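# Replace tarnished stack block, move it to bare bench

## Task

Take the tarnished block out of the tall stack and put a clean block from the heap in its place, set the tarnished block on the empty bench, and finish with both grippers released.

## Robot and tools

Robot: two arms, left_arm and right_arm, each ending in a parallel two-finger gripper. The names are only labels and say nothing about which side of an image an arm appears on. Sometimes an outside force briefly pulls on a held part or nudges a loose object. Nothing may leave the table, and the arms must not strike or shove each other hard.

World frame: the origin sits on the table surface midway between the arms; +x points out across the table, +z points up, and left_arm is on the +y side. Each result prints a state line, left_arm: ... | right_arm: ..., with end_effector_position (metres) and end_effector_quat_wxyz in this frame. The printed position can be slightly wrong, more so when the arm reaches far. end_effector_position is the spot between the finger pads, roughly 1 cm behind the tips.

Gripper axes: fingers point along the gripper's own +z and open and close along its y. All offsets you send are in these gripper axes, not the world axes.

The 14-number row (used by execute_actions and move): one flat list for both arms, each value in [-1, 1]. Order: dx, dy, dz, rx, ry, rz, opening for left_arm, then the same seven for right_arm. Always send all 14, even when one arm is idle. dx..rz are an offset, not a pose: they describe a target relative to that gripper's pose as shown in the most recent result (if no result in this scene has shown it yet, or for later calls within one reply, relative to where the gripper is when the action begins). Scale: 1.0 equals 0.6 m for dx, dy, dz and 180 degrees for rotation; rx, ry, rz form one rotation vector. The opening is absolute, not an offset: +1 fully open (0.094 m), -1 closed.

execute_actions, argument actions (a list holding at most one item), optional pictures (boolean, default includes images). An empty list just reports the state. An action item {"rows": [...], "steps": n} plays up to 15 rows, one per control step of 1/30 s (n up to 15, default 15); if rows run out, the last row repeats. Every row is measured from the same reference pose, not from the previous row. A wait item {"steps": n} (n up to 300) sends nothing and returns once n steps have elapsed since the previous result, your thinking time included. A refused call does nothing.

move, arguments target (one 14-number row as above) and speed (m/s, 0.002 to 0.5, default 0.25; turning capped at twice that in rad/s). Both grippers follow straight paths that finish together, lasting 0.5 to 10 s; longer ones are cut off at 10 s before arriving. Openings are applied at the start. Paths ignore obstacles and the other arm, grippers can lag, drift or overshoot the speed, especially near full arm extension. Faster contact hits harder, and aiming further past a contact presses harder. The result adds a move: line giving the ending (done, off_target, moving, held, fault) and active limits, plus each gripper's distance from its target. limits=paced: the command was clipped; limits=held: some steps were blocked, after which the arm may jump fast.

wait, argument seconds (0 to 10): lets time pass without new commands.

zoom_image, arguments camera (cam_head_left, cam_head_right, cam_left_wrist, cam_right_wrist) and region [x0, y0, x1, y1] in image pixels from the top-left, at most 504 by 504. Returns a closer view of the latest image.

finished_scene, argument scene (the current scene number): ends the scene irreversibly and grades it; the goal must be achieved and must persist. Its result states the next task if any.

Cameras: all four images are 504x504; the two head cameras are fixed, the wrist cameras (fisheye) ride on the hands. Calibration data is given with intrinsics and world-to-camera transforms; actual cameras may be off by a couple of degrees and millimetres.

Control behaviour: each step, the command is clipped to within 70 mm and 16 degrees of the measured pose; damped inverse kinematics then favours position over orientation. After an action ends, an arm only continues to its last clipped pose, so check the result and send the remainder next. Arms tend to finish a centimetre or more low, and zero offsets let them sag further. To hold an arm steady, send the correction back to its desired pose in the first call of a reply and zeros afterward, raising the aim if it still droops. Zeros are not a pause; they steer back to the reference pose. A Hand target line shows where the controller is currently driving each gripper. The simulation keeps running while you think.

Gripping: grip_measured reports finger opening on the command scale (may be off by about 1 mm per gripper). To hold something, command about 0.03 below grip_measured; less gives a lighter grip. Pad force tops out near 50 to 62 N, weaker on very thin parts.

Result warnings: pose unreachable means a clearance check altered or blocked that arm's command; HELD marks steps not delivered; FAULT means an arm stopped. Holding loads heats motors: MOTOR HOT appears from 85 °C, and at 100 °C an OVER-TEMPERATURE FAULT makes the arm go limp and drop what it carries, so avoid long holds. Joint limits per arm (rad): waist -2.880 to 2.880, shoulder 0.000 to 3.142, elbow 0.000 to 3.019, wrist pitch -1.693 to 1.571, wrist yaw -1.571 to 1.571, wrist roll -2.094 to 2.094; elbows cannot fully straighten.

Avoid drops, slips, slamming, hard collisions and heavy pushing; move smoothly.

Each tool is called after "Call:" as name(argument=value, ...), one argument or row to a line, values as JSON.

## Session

Call:
execute_actions(
  actions=[],
)

Scene clock: 0.00 s of 7120.00 s.
left_arm: end_effector_position=(+0.2018, +0.5221, +0.3199) grip_measured=+1.000 end_effector_quat_wxyz=(-0.041, +0.900, -0.432, +0.031) | right_arm: end_effector_position=(+0.5804, +0.1016, +0.2036) grip_measured=+1.000 end_effector_quat_wxyz=(+0.255, +0.491, +0.594, +0.584)
Joint positions: left_arm=[ 1.066  1.169  1.324 -1.642  0.059 -1.162  0.094] | right_arm=[0.424 1.799 1.141 0.469 0.069 1.863 0.094]
Joint velocities: left_arm=[-0.005 -0.005 -0.007  0.007  0.037 -0.007  0.   ] | right_arm=[-0.024 -0.005 -0.012 -0.022 -0.007  0.007  0.   ]
Hand target (left_arm): +0.204, +0.527, +0.332; -0.056, +0.900, -0.432, +0.031
Hand target (right_arm): +0.587, +0.105, +0.227; +0.261, +0.483, +0.582, +0.600
camera_calibration (this result's frames):
cam_left_wrist: T_world_to_cam=[[0.77284, 0.627177, 0.0967856, -0.517936], [0.457005, -0.655864, 0.600823, 0.0633339], [0.4403, -0.420109, -0.793501, 0.508996], [0, 0, 0, 1]] pos_world=[0.147227, 0.580209, 0.415965]
cam_right_wrist: T_world_to_cam=[[-0.288756, 0.154541, -0.944848, 0.341135], [-0.830664, 0.450265, 0.327505, 0.369707], [0.476044, 0.87942, -0.00164526, -0.23794], [0, 0, 0, 1]] pos_world=[0.518877, -0.00993568, 0.200848]

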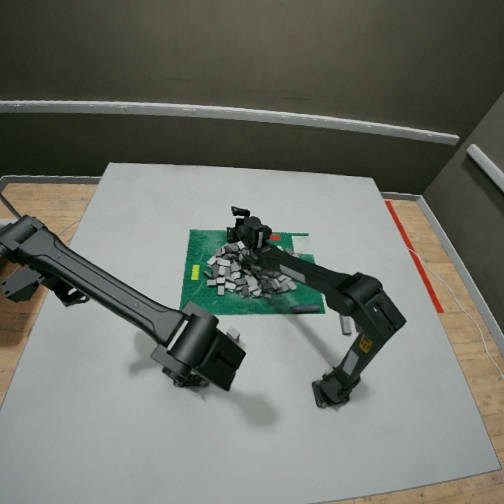

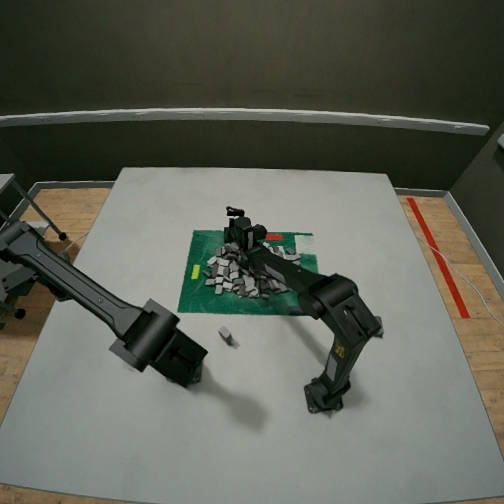

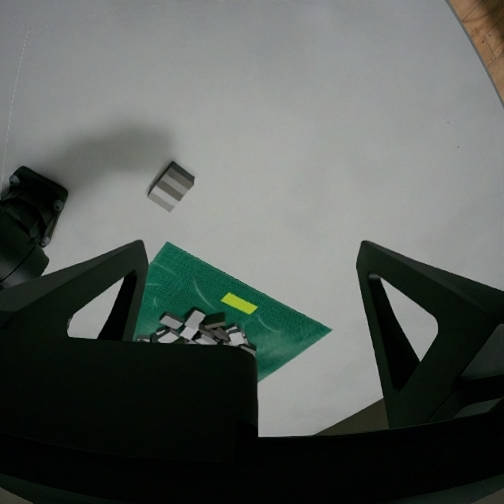

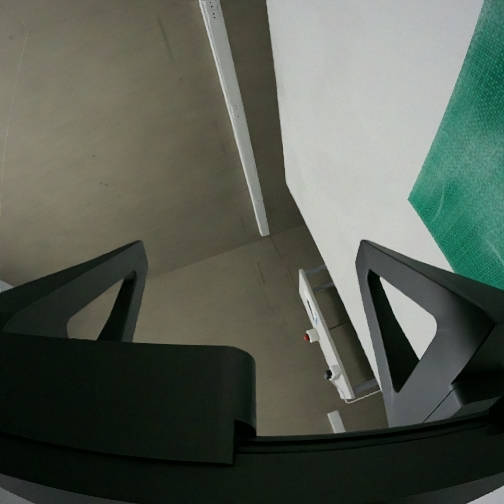

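Call:
move(
  target=[0.39,0.107,0.08,-0.025,0.033,0.714,1,-0.248,0.123,-0.587,0.432,0.189,-0.363,1],
  speed=0.4,
)

Call:
zoom_image(
  camera="cam_head_right",
  region=[180,270,290,380],
)

Call:
zoom_image(
  camera="cam_right_wrist",
  region=[0,150,150,300],
)

Call:
zoom_image(
  camera="cam_left_wrist",
  region=[354,150,504,300],
)

Scene clock: 17.13 s of 7120.00 s.
left_arm: end_effector_position=(+0.3020, +0.3055, +0.2737) grip_measured=+1.000 end_effector_quat_wxyz=(-0.001, -0.011, +1.000, +0.005) | right_arm: end_effector_position=(+0.3481, -0.1967, +0.2682) grip_measured=+1.000 end_effector_quat_wxyz=(-0.033, -0.003, +0.999, -0.013)
Joint positions: left_arm=[ 0.248  1.055  1.123 -1.639 -0.01   0.247  0.094] | right_arm=[ 0.043  1.412  1.408 -1.634  0.016  0.152  0.094]
Joint velocities: left_arm=[-0.024  0.015 -0.027 -0.002 -0.007 -0.037  0.   ] | right_arm=[-0.005 -0.005 -0.002 -0.017  0.037 -0.051  0.   ]
Hand target (left_arm): +0.306, +0.305, +0.270; -0.003, -0.000, +1.000, +0.006
Hand target (right_arm): +0.357, -0.200, +0.299; +0.002, -0.003, +1.000, -0.009
Off the commanded pose (left_arm): 0.005 m, 1 deg.
Off the commanded pose (right_arm): 0.031 m, 4 deg.
After step 90, 10.70 s passed at rest.
move: off_target (right_arm)
camera_calibration (this result's frames):
cam_left_wrist: T_world_to_cam=[[0.026553, -0.999562, -0.0130818, 0.29743], [-0.807798, -0.0291639, 0.588738, 0.0970438], [-0.588861, -0.00506533, -0.808218, 0.525306], [0, 0, 0, 1]] pos_world=[0.379827, 0.302791, 0.37132]
cam_right_wrist: T_world_to_cam=[[0.0144789, -0.999377, 0.032195, -0.21335], [-0.766766, 0.00956853, 0.641855, 0.0967], [-0.641763, -0.0339794, -0.76615, 0.54949], [0, 0, 0, 1]] pos_world=[0.429878, -0.19547, 0.365793]

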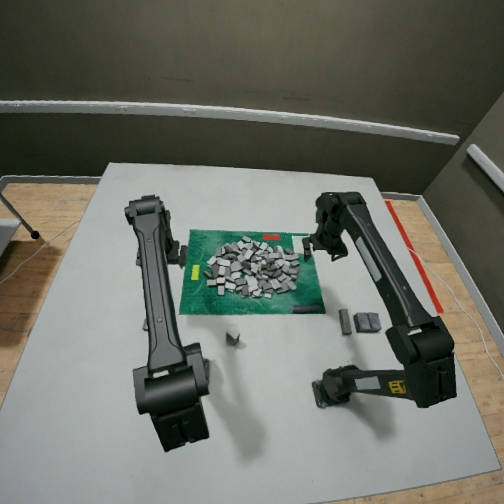

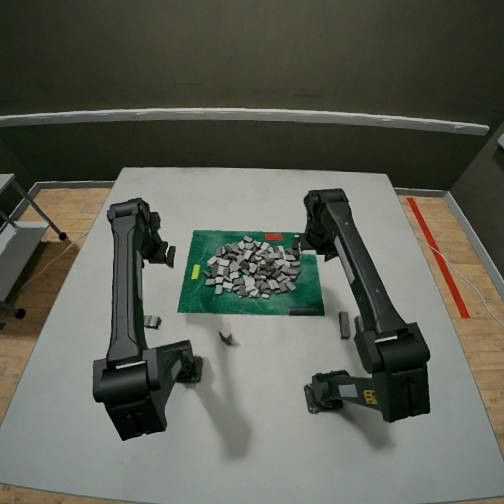

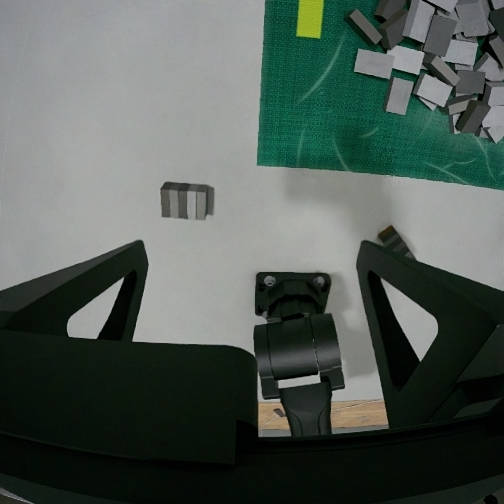

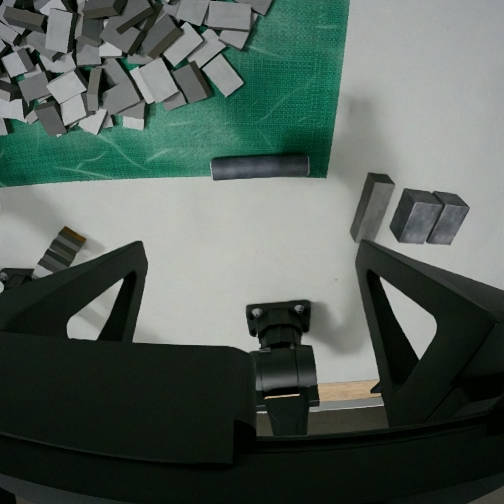

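Region (180, 270, 290, 380) of cam_head_right's 504x504 image, scaled by 4.582, with more detail than that image has.

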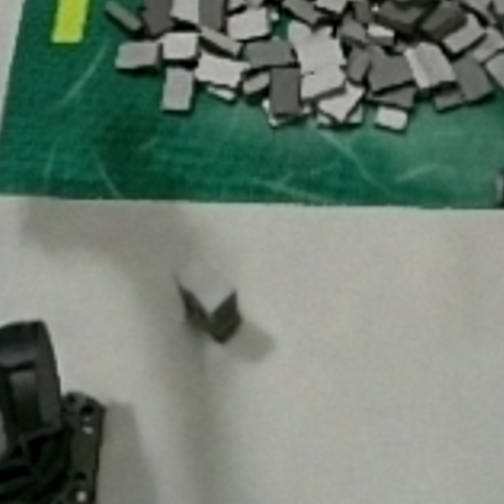

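Region (0, 150, 150, 300) of cam_right_wrist's 504x504 image, scaled by 3.360, with more detail than that image has.

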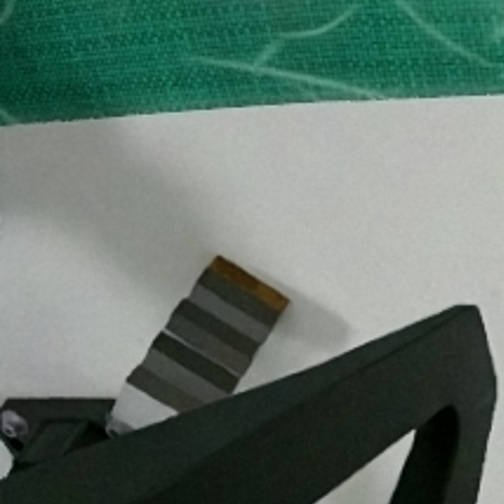

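Region (354, 150, 504, 300) of cam_left_wrist's 504x504 image, scaled by 3.360, with more detail than that image has.

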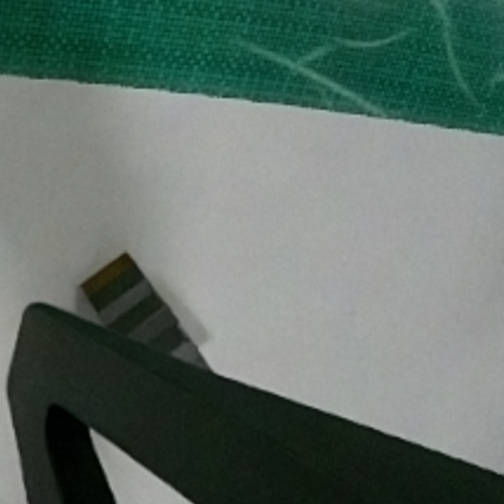

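Call:
move(
  target=[0.267,-0.353,0.14,0,0,0.28,0.5,0,0,0,0,0,0,1],
)

Call:
zoom_image(
  camera="cam_right_wrist",
  region=[10,210,110,310],
)

Scene clock: 27.27 s of 7120.00 s.
left_arm: end_effector_position=(+0.1508, +0.0928, +0.1883) grip_measured=+0.502 end_effector_quat_wxyz=(-0.002, +0.419, +0.908, +0.013) | right_arm: end_effector_position=(+0.3480, -0.1967, +0.2682) grip_measured=+1.000 end_effector_quat_wxyz=(-0.033, -0.004, +0.999, -0.013)
Joint positions: left_arm=[-0.921  0.781  0.752 -1.555 -0.021 -0.035  0.071] | right_arm=[ 0.043  1.412  1.408 -1.635  0.016  0.149  0.094]
Joint velocities: left_arm=[-0.005  0.005 -0.002 -0.027 -0.007 -0.051 -0.   ] | right_arm=[-0.015 -0.005  0.012 -0.027 -0.007  0.051  0.   ]
Hand target (left_arm): +0.152, +0.091, +0.186; -0.001, +0.416, +0.909, +0.015
Hand target (right_arm): +0.348, -0.197, +0.268; -0.033, -0.003, +0.999, -0.013
Off the commanded pose (left_arm): 0.005 m, 1 deg.
Off the commanded pose (right_arm): 0.000 m, 0 deg.
After step 90, 4.87 s passed at rest.
move: done
camera_calibration (this result's frames):
cam_left_wrist: T_world_to_cam=[[-0.758055, -0.651713, -0.0249545, 0.175974], [-0.534042, 0.598311, 0.597347, -0.0821683], [-0.374368, 0.466149, -0.801595, 0.288829], [0, 0, 0, 1]] pos_world=[0.197645, 0.0292095, 0.284998]
cam_right_wrist: T_world_to_cam=[[0.0171553, -0.999338, 0.0320734, -0.214254], [-0.766502, 0.00745285, 0.642199, 0.0960248], [-0.642013, -0.0356015, -0.765867, 0.549127], [0, 0, 0, 1]] pos_world=[0.429825, -0.195278, 0.365763]

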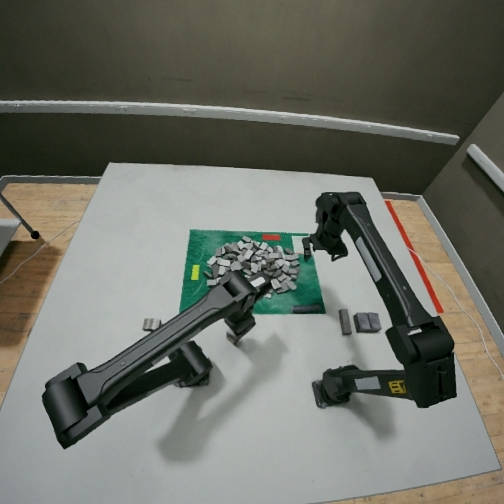

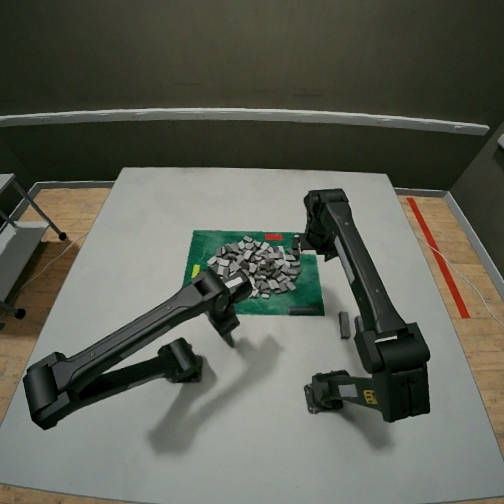

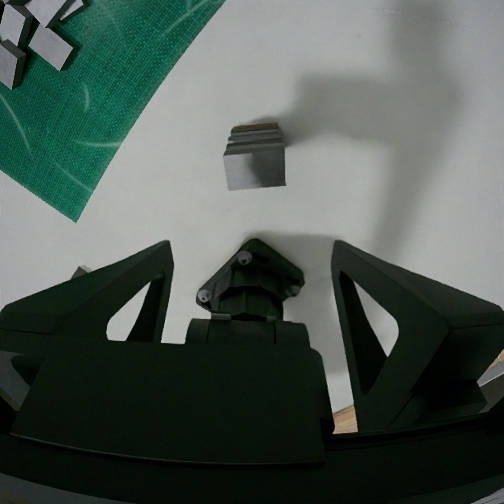

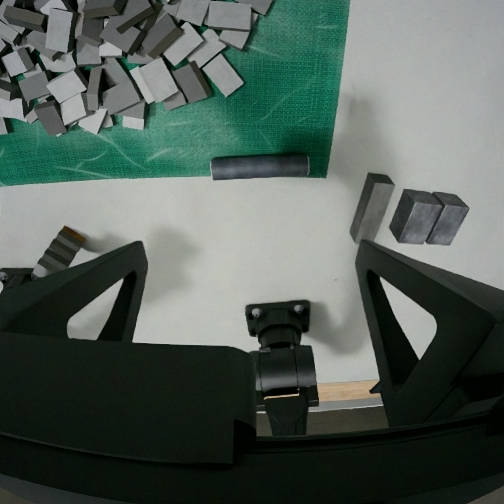

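Region (10, 210, 110, 310) of cam_right_wrist's 504x504 image, scaled by 5.040, with more detail than that image has.

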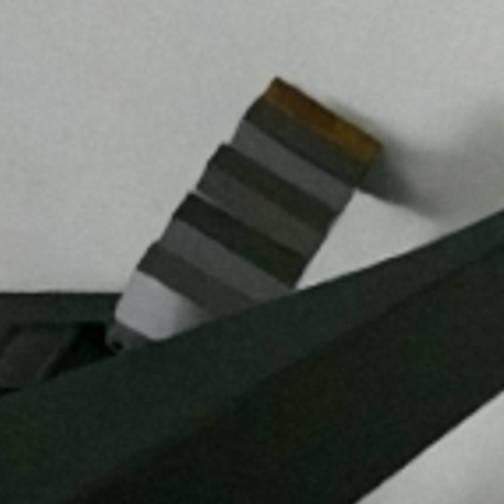

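Call:
move(
  target=[-0.005,-0.005,0.15,0.008,0,-0.035,0.5,0,0.06,0.06,0,0,0,1],
  speed=0.15,
)

Call:
zoom_image(
  camera="cam_left_wrist",
  region=[150,120,350,320],
)

Scene clock: 32.60 s of 7120.00 s.
left_arm: end_effector_position=(+0.1475, +0.0912, +0.0981) grip_measured=+0.502 end_effector_quat_wxyz=(-0.008, +0.381, +0.924, +0.005) | right_arm: end_effector_position=(+0.3416, -0.1653, +0.2377) grip_measured=+1.000 end_effector_quat_wxyz=(-0.032, -0.005, +0.999, -0.015)
Joint positions: left_arm=[-0.921  0.836  0.535 -1.29  -0.    -0.118  0.071] | right_arm=[ 0.123  1.415  1.331 -1.555  0.014  0.226  0.094]
Joint velocities: left_arm=[-0.005 -0.015 -0.012 -0.002 -0.022  0.007 -0.001] | right_arm=[-0.005 -0.015  0.007  0.007  0.007 -0.007  0.   ]
Hand target (left_arm): +0.151, +0.090, +0.098; -0.006, +0.369, +0.929, +0.001
Hand target (right_arm): +0.344, -0.161, +0.232; -0.032, -0.004, +0.999, -0.013
Off the commanded pose (left_arm): 0.004 m, 2 deg.
Off the commanded pose (right_arm): 0.008 m, 0 deg.
After step 90, 1.33 s passed at rest.
move: done
camera_calibration (this result's frames):
cam_left_wrist: T_world_to_cam=[[-0.701604, -0.712544, -0.00580364, 0.165492], [-0.571234, 0.557558, 0.602346, -0.0203791], [-0.425962, 0.425923, -0.798214, 0.227018], [0, 0, 0, 1]] pos_world=[0.201169, 0.0325905, 0.194444]
cam_right_wrist: T_world_to_cam=[[0.0202178, -0.999172, 0.0353099, -0.183599], [-0.767437, 0.00712665, 0.641085, 0.110934], [-0.640806, -0.0400595, -0.766657, 0.521841], [0, 0, 0, 1]] pos_world=[0.423246, -0.163332, 0.335438]

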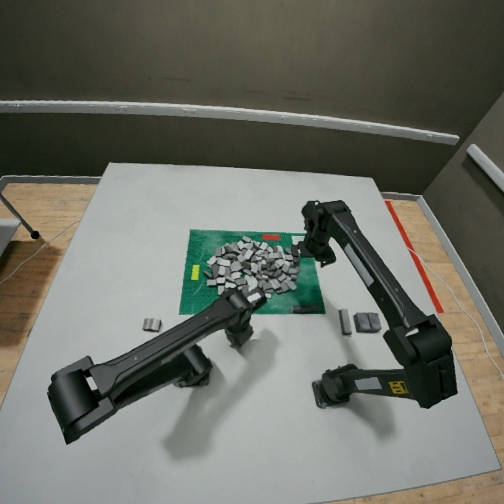

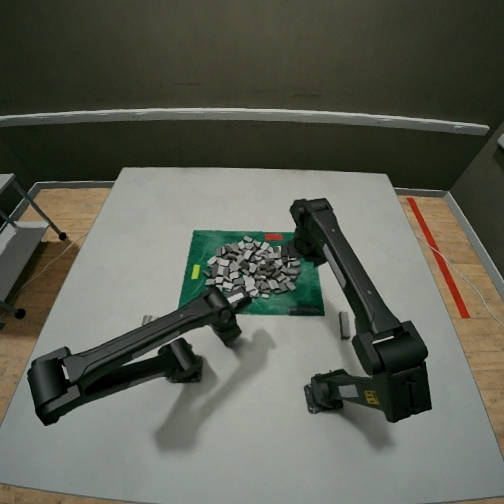

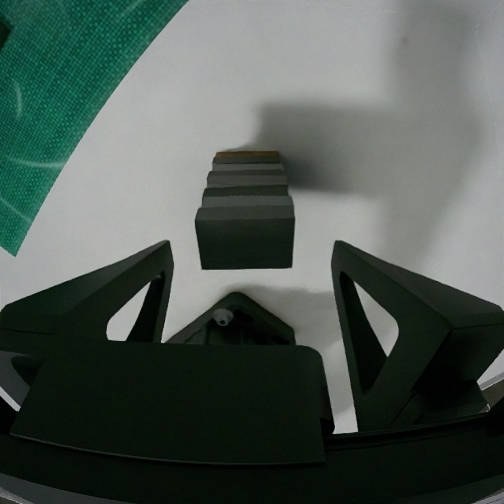

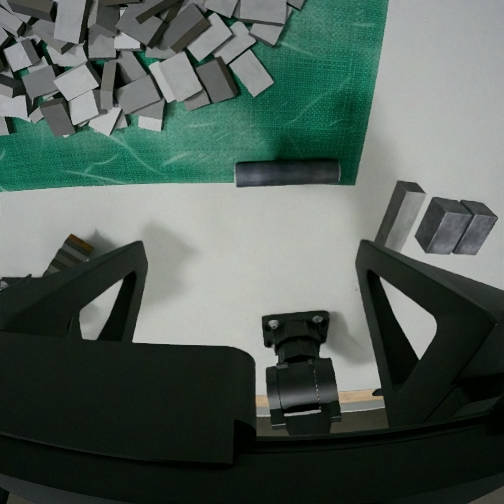

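Region (150, 120, 350, 320) of cam_left_wrist's 504x504 image, scaled by 2.520, with more detail than that image has.

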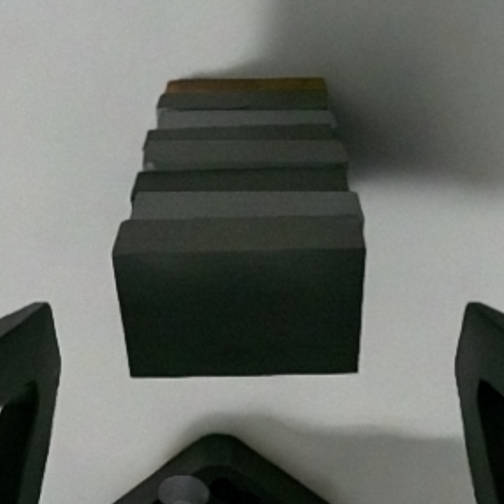

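Call:
move(
  target=[-0.01,0.006,0.066,0,-0.004,-0.008,0.2,0,-0.06,0,0,0,0,1],
  speed=0.05,
)

Call:
zoom_image(
  camera="cam_right_wrist",
  region=[0,200,110,310],
)

Scene clock: 38.90 s of 7120.00 s.
left_arm: end_effector_position=(+0.1506, +0.0889, +0.0604) grip_measured=+0.202 end_effector_quat_wxyz=(-0.003, +0.378, +0.926, +0.002) | right_arm: end_effector_position=(+0.3451, -0.1973, +0.2344) grip_measured=+1.000 end_effector_quat_wxyz=(-0.037, -0.004, +0.999, -0.014)
Joint positions: left_arm=[-0.916  0.896  0.457 -1.139 -0.    -0.12   0.056] | right_arm=[ 0.042  1.415  1.321 -1.555  0.016  0.149  0.094]
Joint velocities: left_arm=[-0.005 -0.015 -0.012 -0.022 -0.022 -0.022 -0.   ] | right_arm=[-0.005 -0.005 -0.012 -0.002  0.037 -0.022  0.   ]
Hand target (left_arm): +0.154, +0.090, +0.059; -0.003, +0.369, +0.929, +0.002
Hand target (right_arm): +0.342, -0.202, +0.238; -0.033, -0.005, +0.999, -0.015
Off the commanded pose (left_arm): 0.004 m, 1 deg.
Off the commanded pose (right_arm): 0.007 m, 1 deg.
After step 90, 2.20 s passed at rest.
move: done
camera_calibration (this result's frames):
cam_left_wrist: T_world_to_cam=[[-0.696109, -0.717923, -0.00437589, 0.165348], [-0.579914, 0.55868, 0.592938, 0.00715851], [-0.423239, 0.415287, -0.805236, 0.200153], [0, 0, 0, 1]] pos_world=[0.203964, 0.0315871, 0.157649]
cam_right_wrist: T_world_to_cam=[[0.0170825, -0.999296, 0.0333948, -0.214009], [-0.760415, 0.00870226, 0.649379, 0.111926], [-0.649213, -0.036487, -0.759731, 0.522256], [0, 0, 0, 1]] pos_world=[0.427822, -0.195777, 0.331239]

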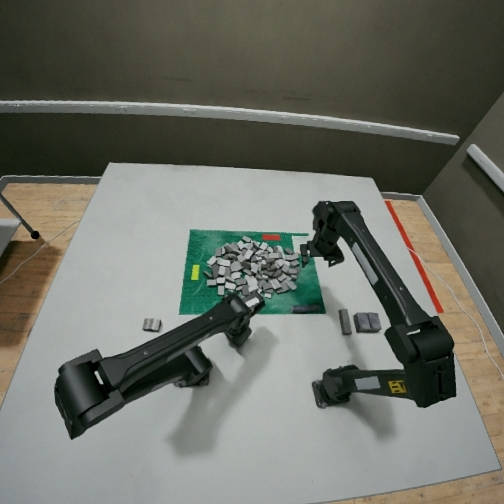

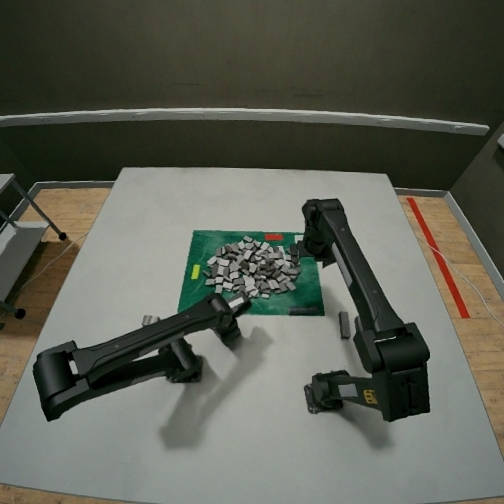

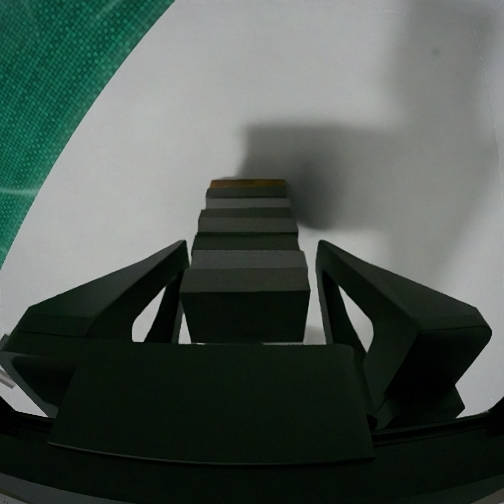

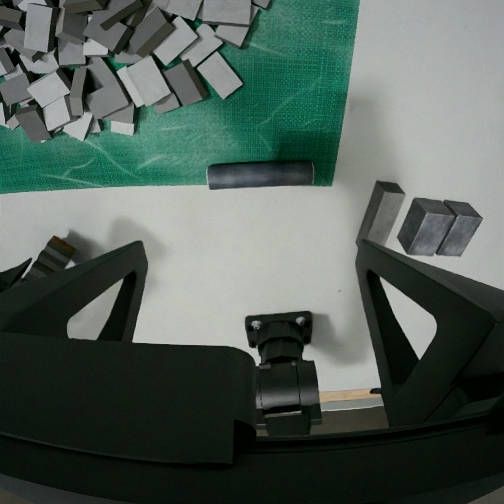

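Region (0, 200, 110, 310) of cam_right_wrist's 504x504 image, scaled by 4.582, with more detail than that image has.

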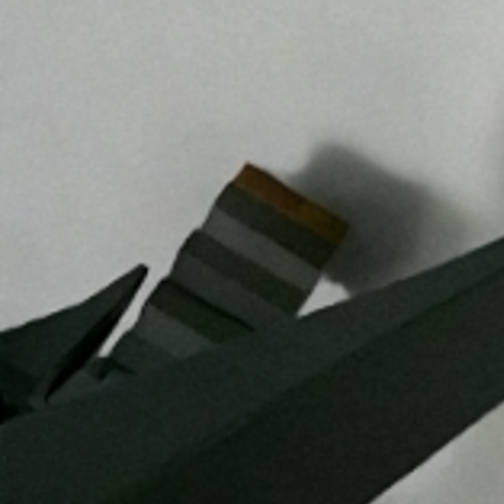

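Call:
move(
  target=[0,0.011,0.006,0,0,-0.004,0.2,0,0,0,0,0,0,1],
  speed=0.03,
)

Call:
move(
  target=[0,0,0,0,0,0,-0.22,0,0,0,0,0,0,1],
)

Scene clock: 45.00 s of 7120.00 s.
left_arm: end_effector_position=(+0.1522, +0.0929, +0.0583) grip_measured=+0.202 end_effector_quat_wxyz=(-0.005, +0.373, +0.928, +0.003) | right_arm: end_effector_position=(+0.3451, -0.1973, +0.2344) grip_measured=+1.000 end_effector_quat_wxyz=(-0.037, -0.005, +0.999, -0.014)
Joint positions: left_arm=[-0.895  0.896  0.451 -1.138 -0.    -0.108  0.056] | right_arm=[ 0.042  1.415  1.321 -1.555  0.016  0.146  0.094]
Joint velocities: left_arm=[ 0.005 -0.015  0.007 -0.022  0.066  0.022 -0.   ] | right_arm=[ 0.005 -0.015 -0.012  0.007  0.007  0.066  0.   ]
Hand target (left_arm): +0.155, +0.094, +0.057; -0.003, +0.372, +0.928, +0.002
Hand target (right_arm): +0.345, -0.197, +0.234; -0.037, -0.004, +0.999, -0.014
Off the commanded pose (left_arm): 0.003 m, 0 deg.
Off the commanded pose (right_arm): 0.000 m, 0 deg.
After step 90, 2.37 s passed at rest.
move: done
camera_calibration (this result's frames):
cam_left_wrist: T_world_to_cam=[[-0.689521, -0.72425, -0.00480344, 0.168962], [-0.583216, 0.551293, 0.596603, 0.00804395], [-0.429442, 0.414172, -0.802522, 0.198352], [0, 0, 0, 1]] pos_world=[0.206375, 0.0357846, 0.155195]
cam_right_wrist: T_world_to_cam=[[0.0197449, -0.999254, 0.033194, -0.214872], [-0.760387, 0.00654856, 0.649437, 0.111478], [-0.64917, -0.0380633, -0.759691, 0.521921], [0, 0, 0, 1]] pos_world=[0.427825, -0.195576, 0.331233]

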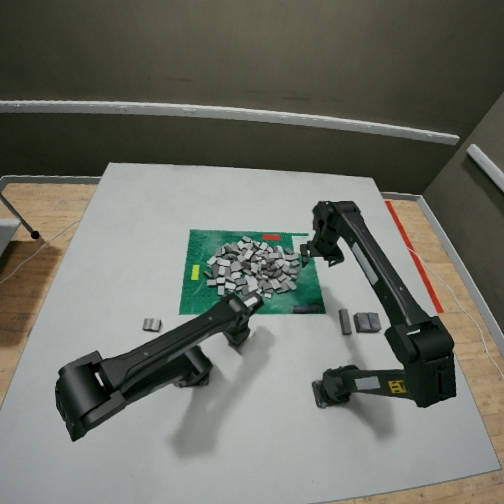

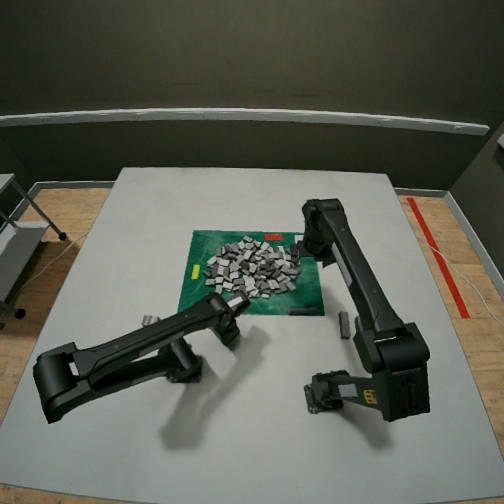

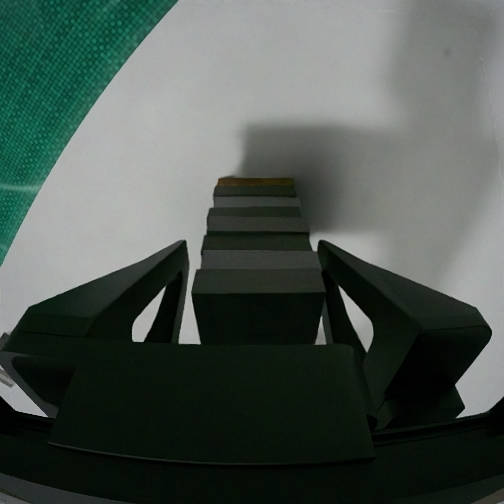

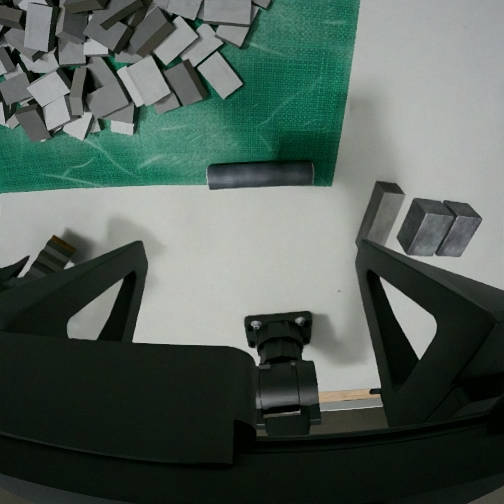

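Scene clock: 45.50 s of 7120.00 s.
left_arm: end_effector_position=(+0.1520, +0.0927, +0.0583) grip_measured=-0.149 end_effector_quat_wxyz=(-0.006, +0.373, +0.928, +0.002) | right_arm: end_effector_position=(+0.3451, -0.1973, +0.2344) grip_measured=+1.000 end_effector_quat_wxyz=(-0.037, -0.005, +0.999, -0.014)
Joint positions: left_arm=[-0.895  0.896  0.451 -1.138  0.001 -0.108  0.04 ] | right_arm=[ 0.042  1.415  1.321 -1.555  0.016  0.146  0.094]
Joint velocities: left_arm=[-0.005 -0.005  0.017 -0.002 -0.051 -0.007 -0.   ] | right_arm=[-0.005 -0.005 -0.002 -0.022  0.007  0.007  0.   ]
Hand target (left_arm): +0.152, +0.093, +0.058; -0.005, +0.373, +0.928, +0.003
Hand target (right_arm): +0.345, -0.197, +0.234; -0.037, -0.005, +0.999, -0.014
Off the commanded pose (left_arm): 0.000 m, 0 deg.
Off the commanded pose (right_arm): 0.000 m, 0 deg.
move: done
camera_calibration (this result's frames):
cam_left_wrist: T_world_to_cam=[[-0.689512, -0.724267, -0.00328739, 0.168614], [-0.582528, 0.551866, 0.596745, 0.0078534], [-0.430388, 0.413378, -0.802424, 0.198547], [0, 0, 0, 1]] pos_world=[0.206288, 0.0357121, 0.155187]
cam_right_wrist: T_world_to_cam=[[0.0197449, -0.999254, 0.033194, -0.214872], [-0.760387, 0.00654856, 0.649437, 0.111478], [-0.64917, -0.0380633, -0.759691, 0.521921], [0, 0, 0, 1]] pos_world=[0.427825, -0.195576, 0.331233]

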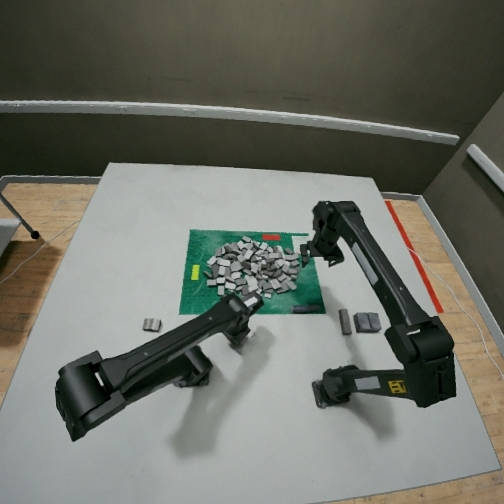

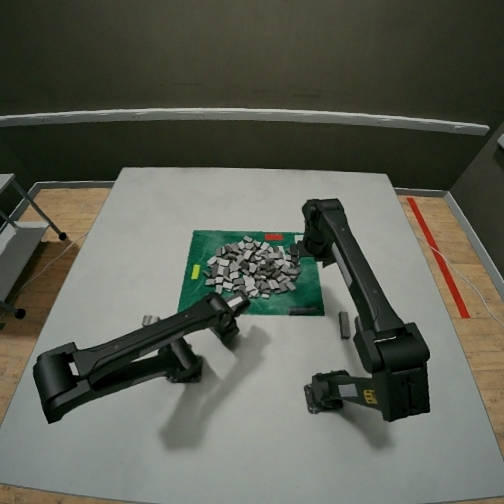

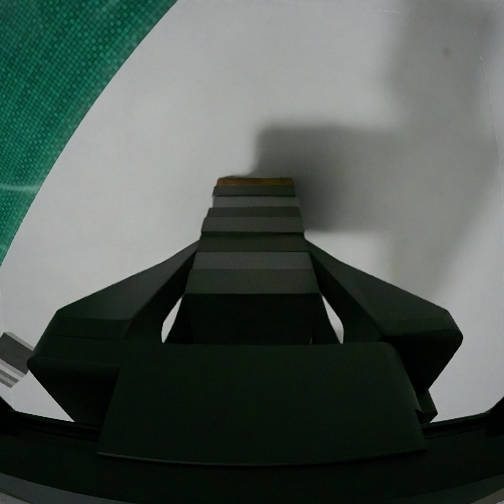

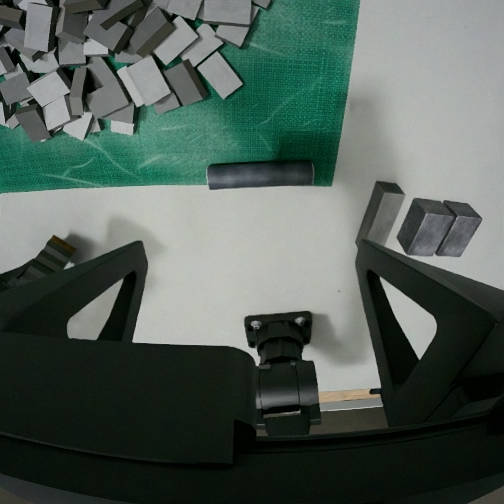

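Call:
move(
  target=[-0.03,0,-0.08,0,-0.02,0,-0.21,0,0,0,0,0,0,1],
  speed=0.05,
)

Scene clock: 51.33 s of 7120.00 s.
left_arm: end_effector_position=(+0.1478, +0.0988, +0.0774) grip_measured=-0.149 end_effector_quat_wxyz=(-0.011, +0.373, +0.928, +0.007) | right_arm: end_effector_position=(+0.3451, -0.1973, +0.2344) grip_measured=+1.000 end_effector_quat_wxyz=(-0.037, -0.005, +0.999, -0.014)
Joint positions: left_arm=[-0.895  0.848  0.483 -1.232 -0.002 -0.108  0.04 ] | right_arm=[ 0.042  1.415  1.321 -1.555  0.016  0.146  0.094]
Joint velocities: left_arm=[-0.015  0.005 -0.002 -0.017 -0.022 -0.007  0.002] | right_arm=[ 0.015  0.005 -0.007 -0.012 -0.11  -0.037  0.   ]
Hand target (left_arm): +0.165, +0.081, +0.105; +0.024, +0.373, +0.927, -0.009
Hand target (right_arm): +0.345, -0.197, +0.234; -0.037, -0.005, +0.999, -0.014
Off the commanded pose (left_arm): 0.039 m, 4 deg.
Off the commanded pose (right_arm): 0.000 m, 0 deg.
After step 90, 1.47 s passed at rest.
move: off_target (left_arm)
camera_calibration (this result's frames):
cam_left_wrist: T_world_to_cam=[[-0.689602, -0.724137, -0.00866731, 0.17057], [-0.578793, 0.543917, 0.607579, -0.00989503], [-0.435256, 0.424004, -0.794212, 0.208567], [0, 0, 0, 1]] pos_world=[0.202678, 0.0404646, 0.173137]
cam_right_wrist: T_world_to_cam=[[0.0197449, -0.999254, 0.033194, -0.214872], [-0.760387, 0.00654856, 0.649437, 0.111478], [-0.64917, -0.0380633, -0.759691, 0.521921], [0, 0, 0, 1]] pos_world=[0.427825, -0.195576, 0.331233]

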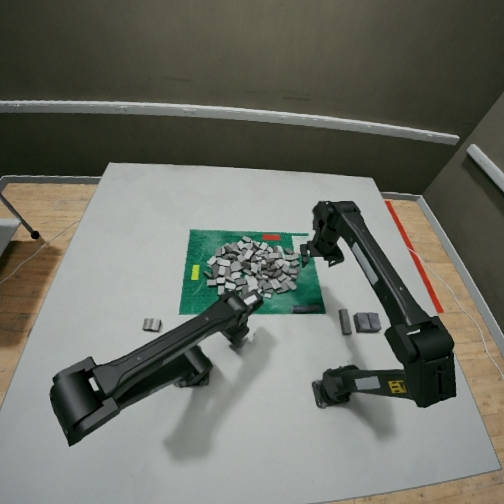

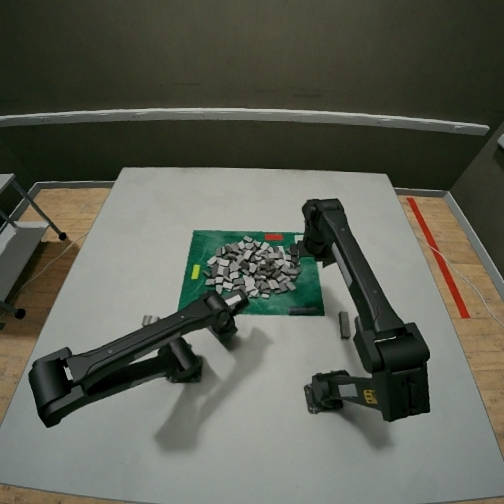

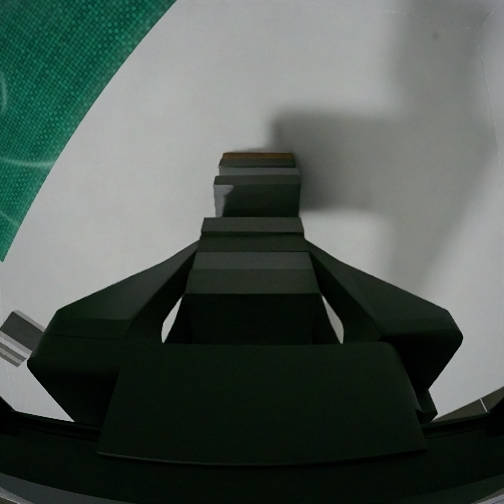

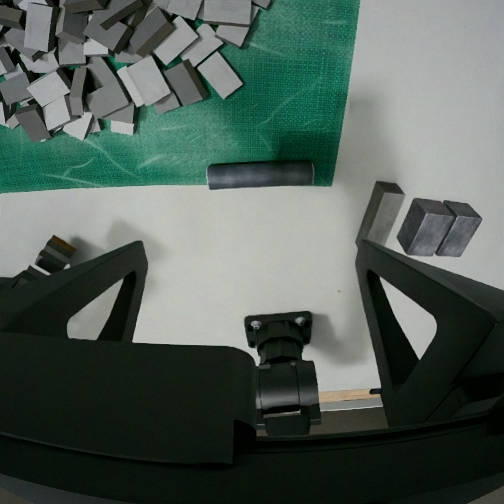

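Call:
move(
  target=[0.05,0.225,-0.04,0,-0.02,-0.243,-0.21,0,0,0,0,0,0,1],
  speed=0.2,
)

Call:
move(
  target=[0,0,0.07,0,0,0,-0.21,0,0,0,0,0,0,1],
  speed=0.08,
)

Scene clock: 58.53 s of 7120.00 s.
left_arm: end_effector_position=(+0.1940, +0.2166, +0.0807) grip_measured=-0.150 end_effector_quat_wxyz=(-0.014, +0.001, +1.000, -0.001) | right_arm: end_effector_position=(+0.3451, -0.1973, +0.2344) grip_measured=+1.000 end_effector_quat_wxyz=(-0.037, -0.005, +0.999, -0.014)
Joint positions: left_arm=[-0.107  0.785  0.466 -1.28   0.004 -0.082  0.04 ] | right_arm=[ 0.042  1.415  1.321 -1.555  0.016  0.146  0.094]
Joint velocities: left_arm=[-0.015  0.005 -0.012  0.017 -0.022  0.022 -0.003] | right_arm=[-0.015 -0.015 -0.012  0.002  0.037 -0.007  0.   ]
Hand target (left_arm): +0.216, +0.216, +0.101; +0.016, +0.001, +1.000, -0.005
Hand target (right_arm): +0.345, -0.197, +0.234; -0.037, -0.005, +0.999, -0.014
Off the commanded pose (left_arm): 0.034 m, 4 deg.
Off the commanded pose (right_arm): 0.000 m, 0 deg.
After step 90, 1.97 s passed at rest.
move: off_target (left_arm)
camera_calibration (this result's frames):
cam_left_wrist: T_world_to_cam=[[0.00175655, -0.999996, -0.00208378, 0.212907], [-0.792681, -0.00266273, 0.609631, 0.110513], [-0.609635, 0.000580926, -0.792682, 0.30677], [0, 0, 0, 1]] pos_world=[0.274245, 0.213022, 0.176243]
cam_right_wrist: T_world_to_cam=[[0.0197449, -0.999254, 0.033194, -0.214872], [-0.760387, 0.00654856, 0.649437, 0.111478], [-0.64917, -0.0380633, -0.759691, 0.521921], [0, 0, 0, 1]] pos_world=[0.427825, -0.195576, 0.331233]

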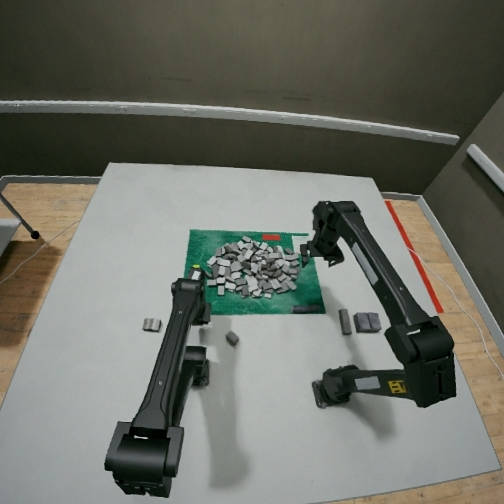

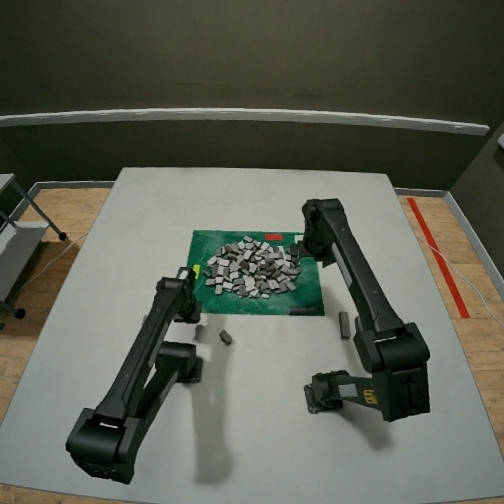

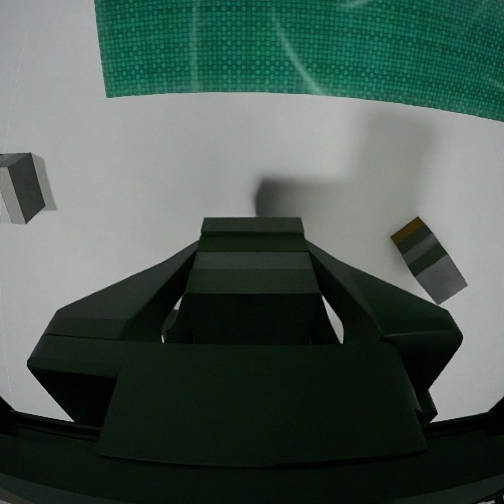

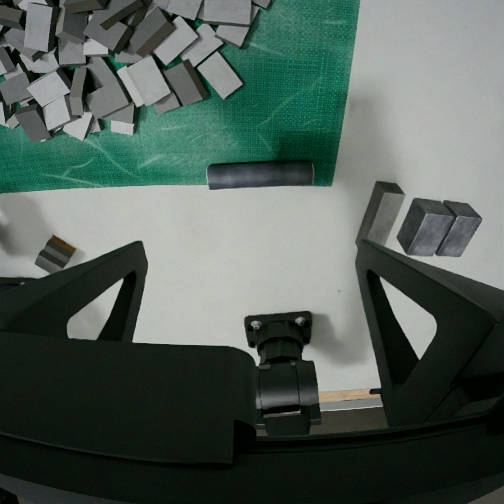

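Scene clock: 59.37 s of 7120.00 s.
left_arm: end_effector_position=(+0.1861, +0.2173, +0.0353) grip_measured=-0.150 end_effector_quat_wxyz=(-0.024, +0.001, +1.000, +0.000) | right_arm: end_effector_position=(+0.3451, -0.1973, +0.2344) grip_measured=+1.000 end_effector_quat_wxyz=(-0.037, -0.005, +0.999, -0.014)
Joint positions: left_arm=[-0.107  0.855  0.364 -1.127  0.004 -0.082  0.04 ] | right_arm=[ 0.042  1.415  1.321 -1.555  0.016  0.146  0.094]
Joint velocities: left_arm=[-0.015 -0.005  0.002  0.027  0.037 -0.051  0.001] | right_arm=[-0.005 -0.005 -0.002 -0.012 -0.037  0.007  0.   ]
Hand target (left_arm): +0.193, +0.216, +0.039; -0.014, +0.001, +1.000, -0.001
Hand target (right_arm): +0.345, -0.197, +0.234; -0.037, -0.005, +0.999, -0.014
Off the commanded pose (left_arm): 0.008 m, 1 deg.
Off the commanded pose (right_arm): 0.000 m, 0 deg.
move: done
camera_calibration (this result's frames):
cam_left_wrist: T_world_to_cam=[[0.00169976, -0.999991, -0.00377458, 0.213569], [-0.780715, -0.00368571, 0.624876, 0.129387], [-0.624885, 0.00188473, -0.780715, 0.26814], [0, 0, 0, 1]] pos_world=[0.268208, 0.213539, 0.129296]
cam_right_wrist: T_world_to_cam=[[0.0197449, -0.999254, 0.033194, -0.214872], [-0.760387, 0.00654856, 0.649437, 0.111478], [-0.64917, -0.0380633, -0.759691, 0.521921], [0, 0, 0, 1]] pos_world=[0.427825, -0.195576, 0.331233]

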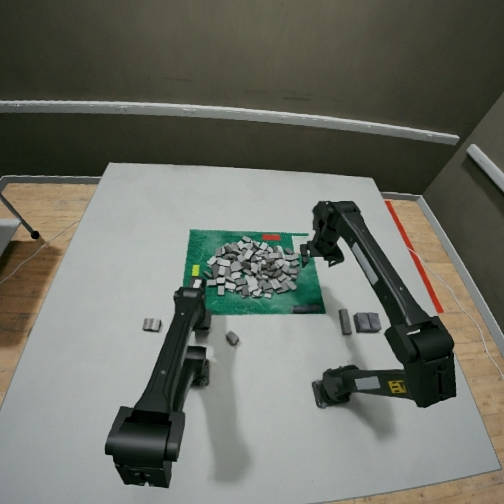

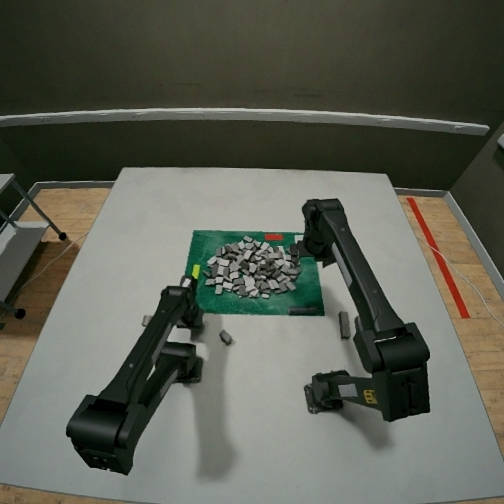

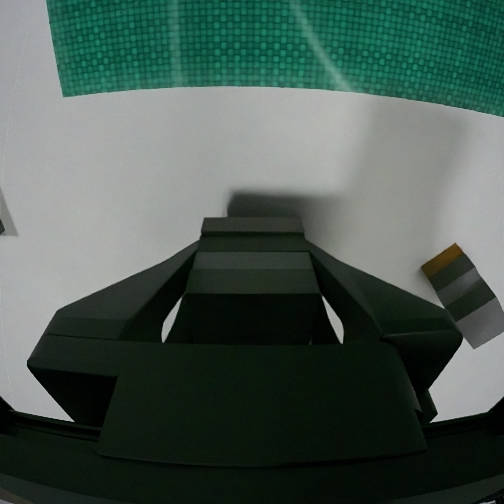

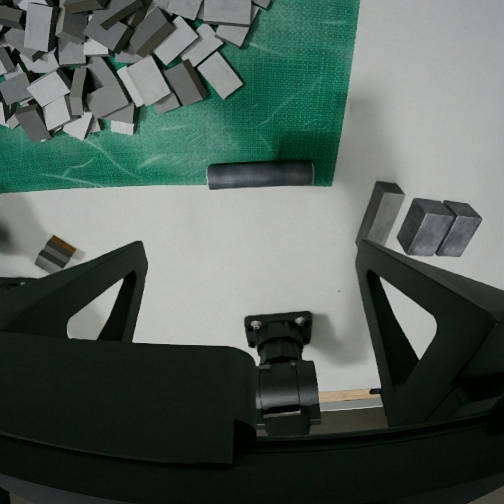

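Call:
move(
  target=[-0.02,0,0.037,0,-0.02,0,-0.21,-0.085,0.045,0.22,-0.01,-0.025,-0.25,0],
  speed=0.12,
)

Scene clock: 70.27 s of 7120.00 s.
left_arm: end_effector_position=(+0.1925, +0.2171, +0.0129) grip_measured=-0.150 end_effector_quat_wxyz=(+0.002, +0.001, +1.000, -0.001) | right_arm: end_effector_position=(+0.3823, -0.1772, +0.1047) grip_measured=+0.002 end_effector_quat_wxyz=(-0.003, -0.376, +0.926, +0.015)
Joint positions: left_arm=[-0.107  0.887  0.31  -0.991  0.001 -0.082  0.04 ] | right_arm=[ 0.057  1.563  1.133 -1.153 -0.029 -0.601  0.047]
Joint velocities: left_arm=[-0.005 -0.005 -0.007 -0.007  0.022  0.007 -0.002] | right_arm=[-0.005 -0.005  0.022 -0.027  0.022 -0.037  0.   ]
Hand target (left_arm): +0.197, +0.217, +0.013; +0.008, +0.001, +1.000, +0.000
Hand target (right_arm): +0.383, -0.172, +0.099; -0.002, -0.387, +0.922, +0.017
Off the commanded pose (left_arm): 0.005 m, 1 deg.
Off the commanded pose (right_arm): 0.008 m, 1 deg.
After step 90, 4.20 s passed at rest.
move: done
camera_calibration (this result's frames):
cam_left_wrist: T_world_to_cam=[[0.00178638, -0.999997, -0.00164403, 0.213286], [-0.811407, -0.00241038, 0.584476, 0.154451], [-0.584479, 0.00028988, -0.811409, 0.24758], [0, 0, 0, 1]] pos_world=[0.269647, 0.213586, 0.110966]
cam_right_wrist: T_world_to_cam=[[0.702872, -0.710924, -0.0236026, -0.395298], [-0.566904, -0.579908, 0.585087, 0.0527072], [-0.42964, -0.397861, -0.810627, 0.305921], [0, 0, 0, 1]] pos_world=[0.43916, -0.128747, 0.20782]

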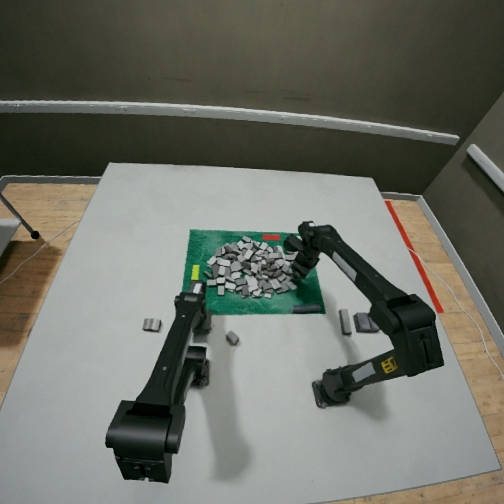

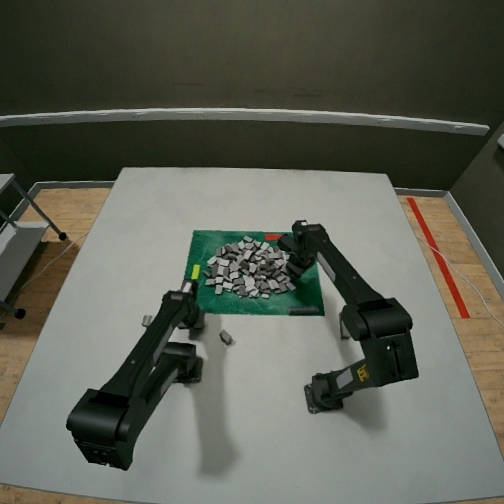

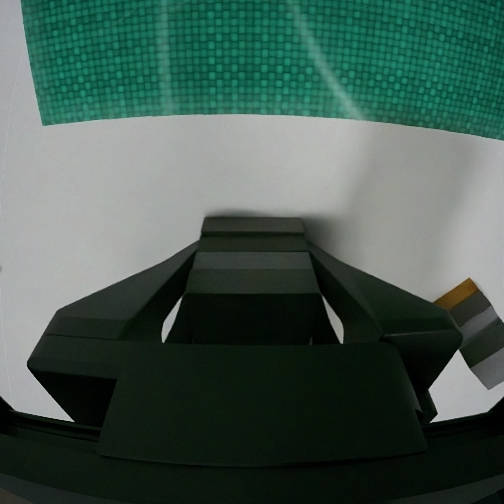

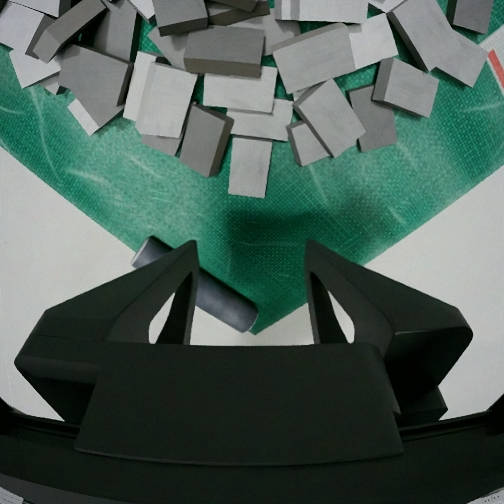

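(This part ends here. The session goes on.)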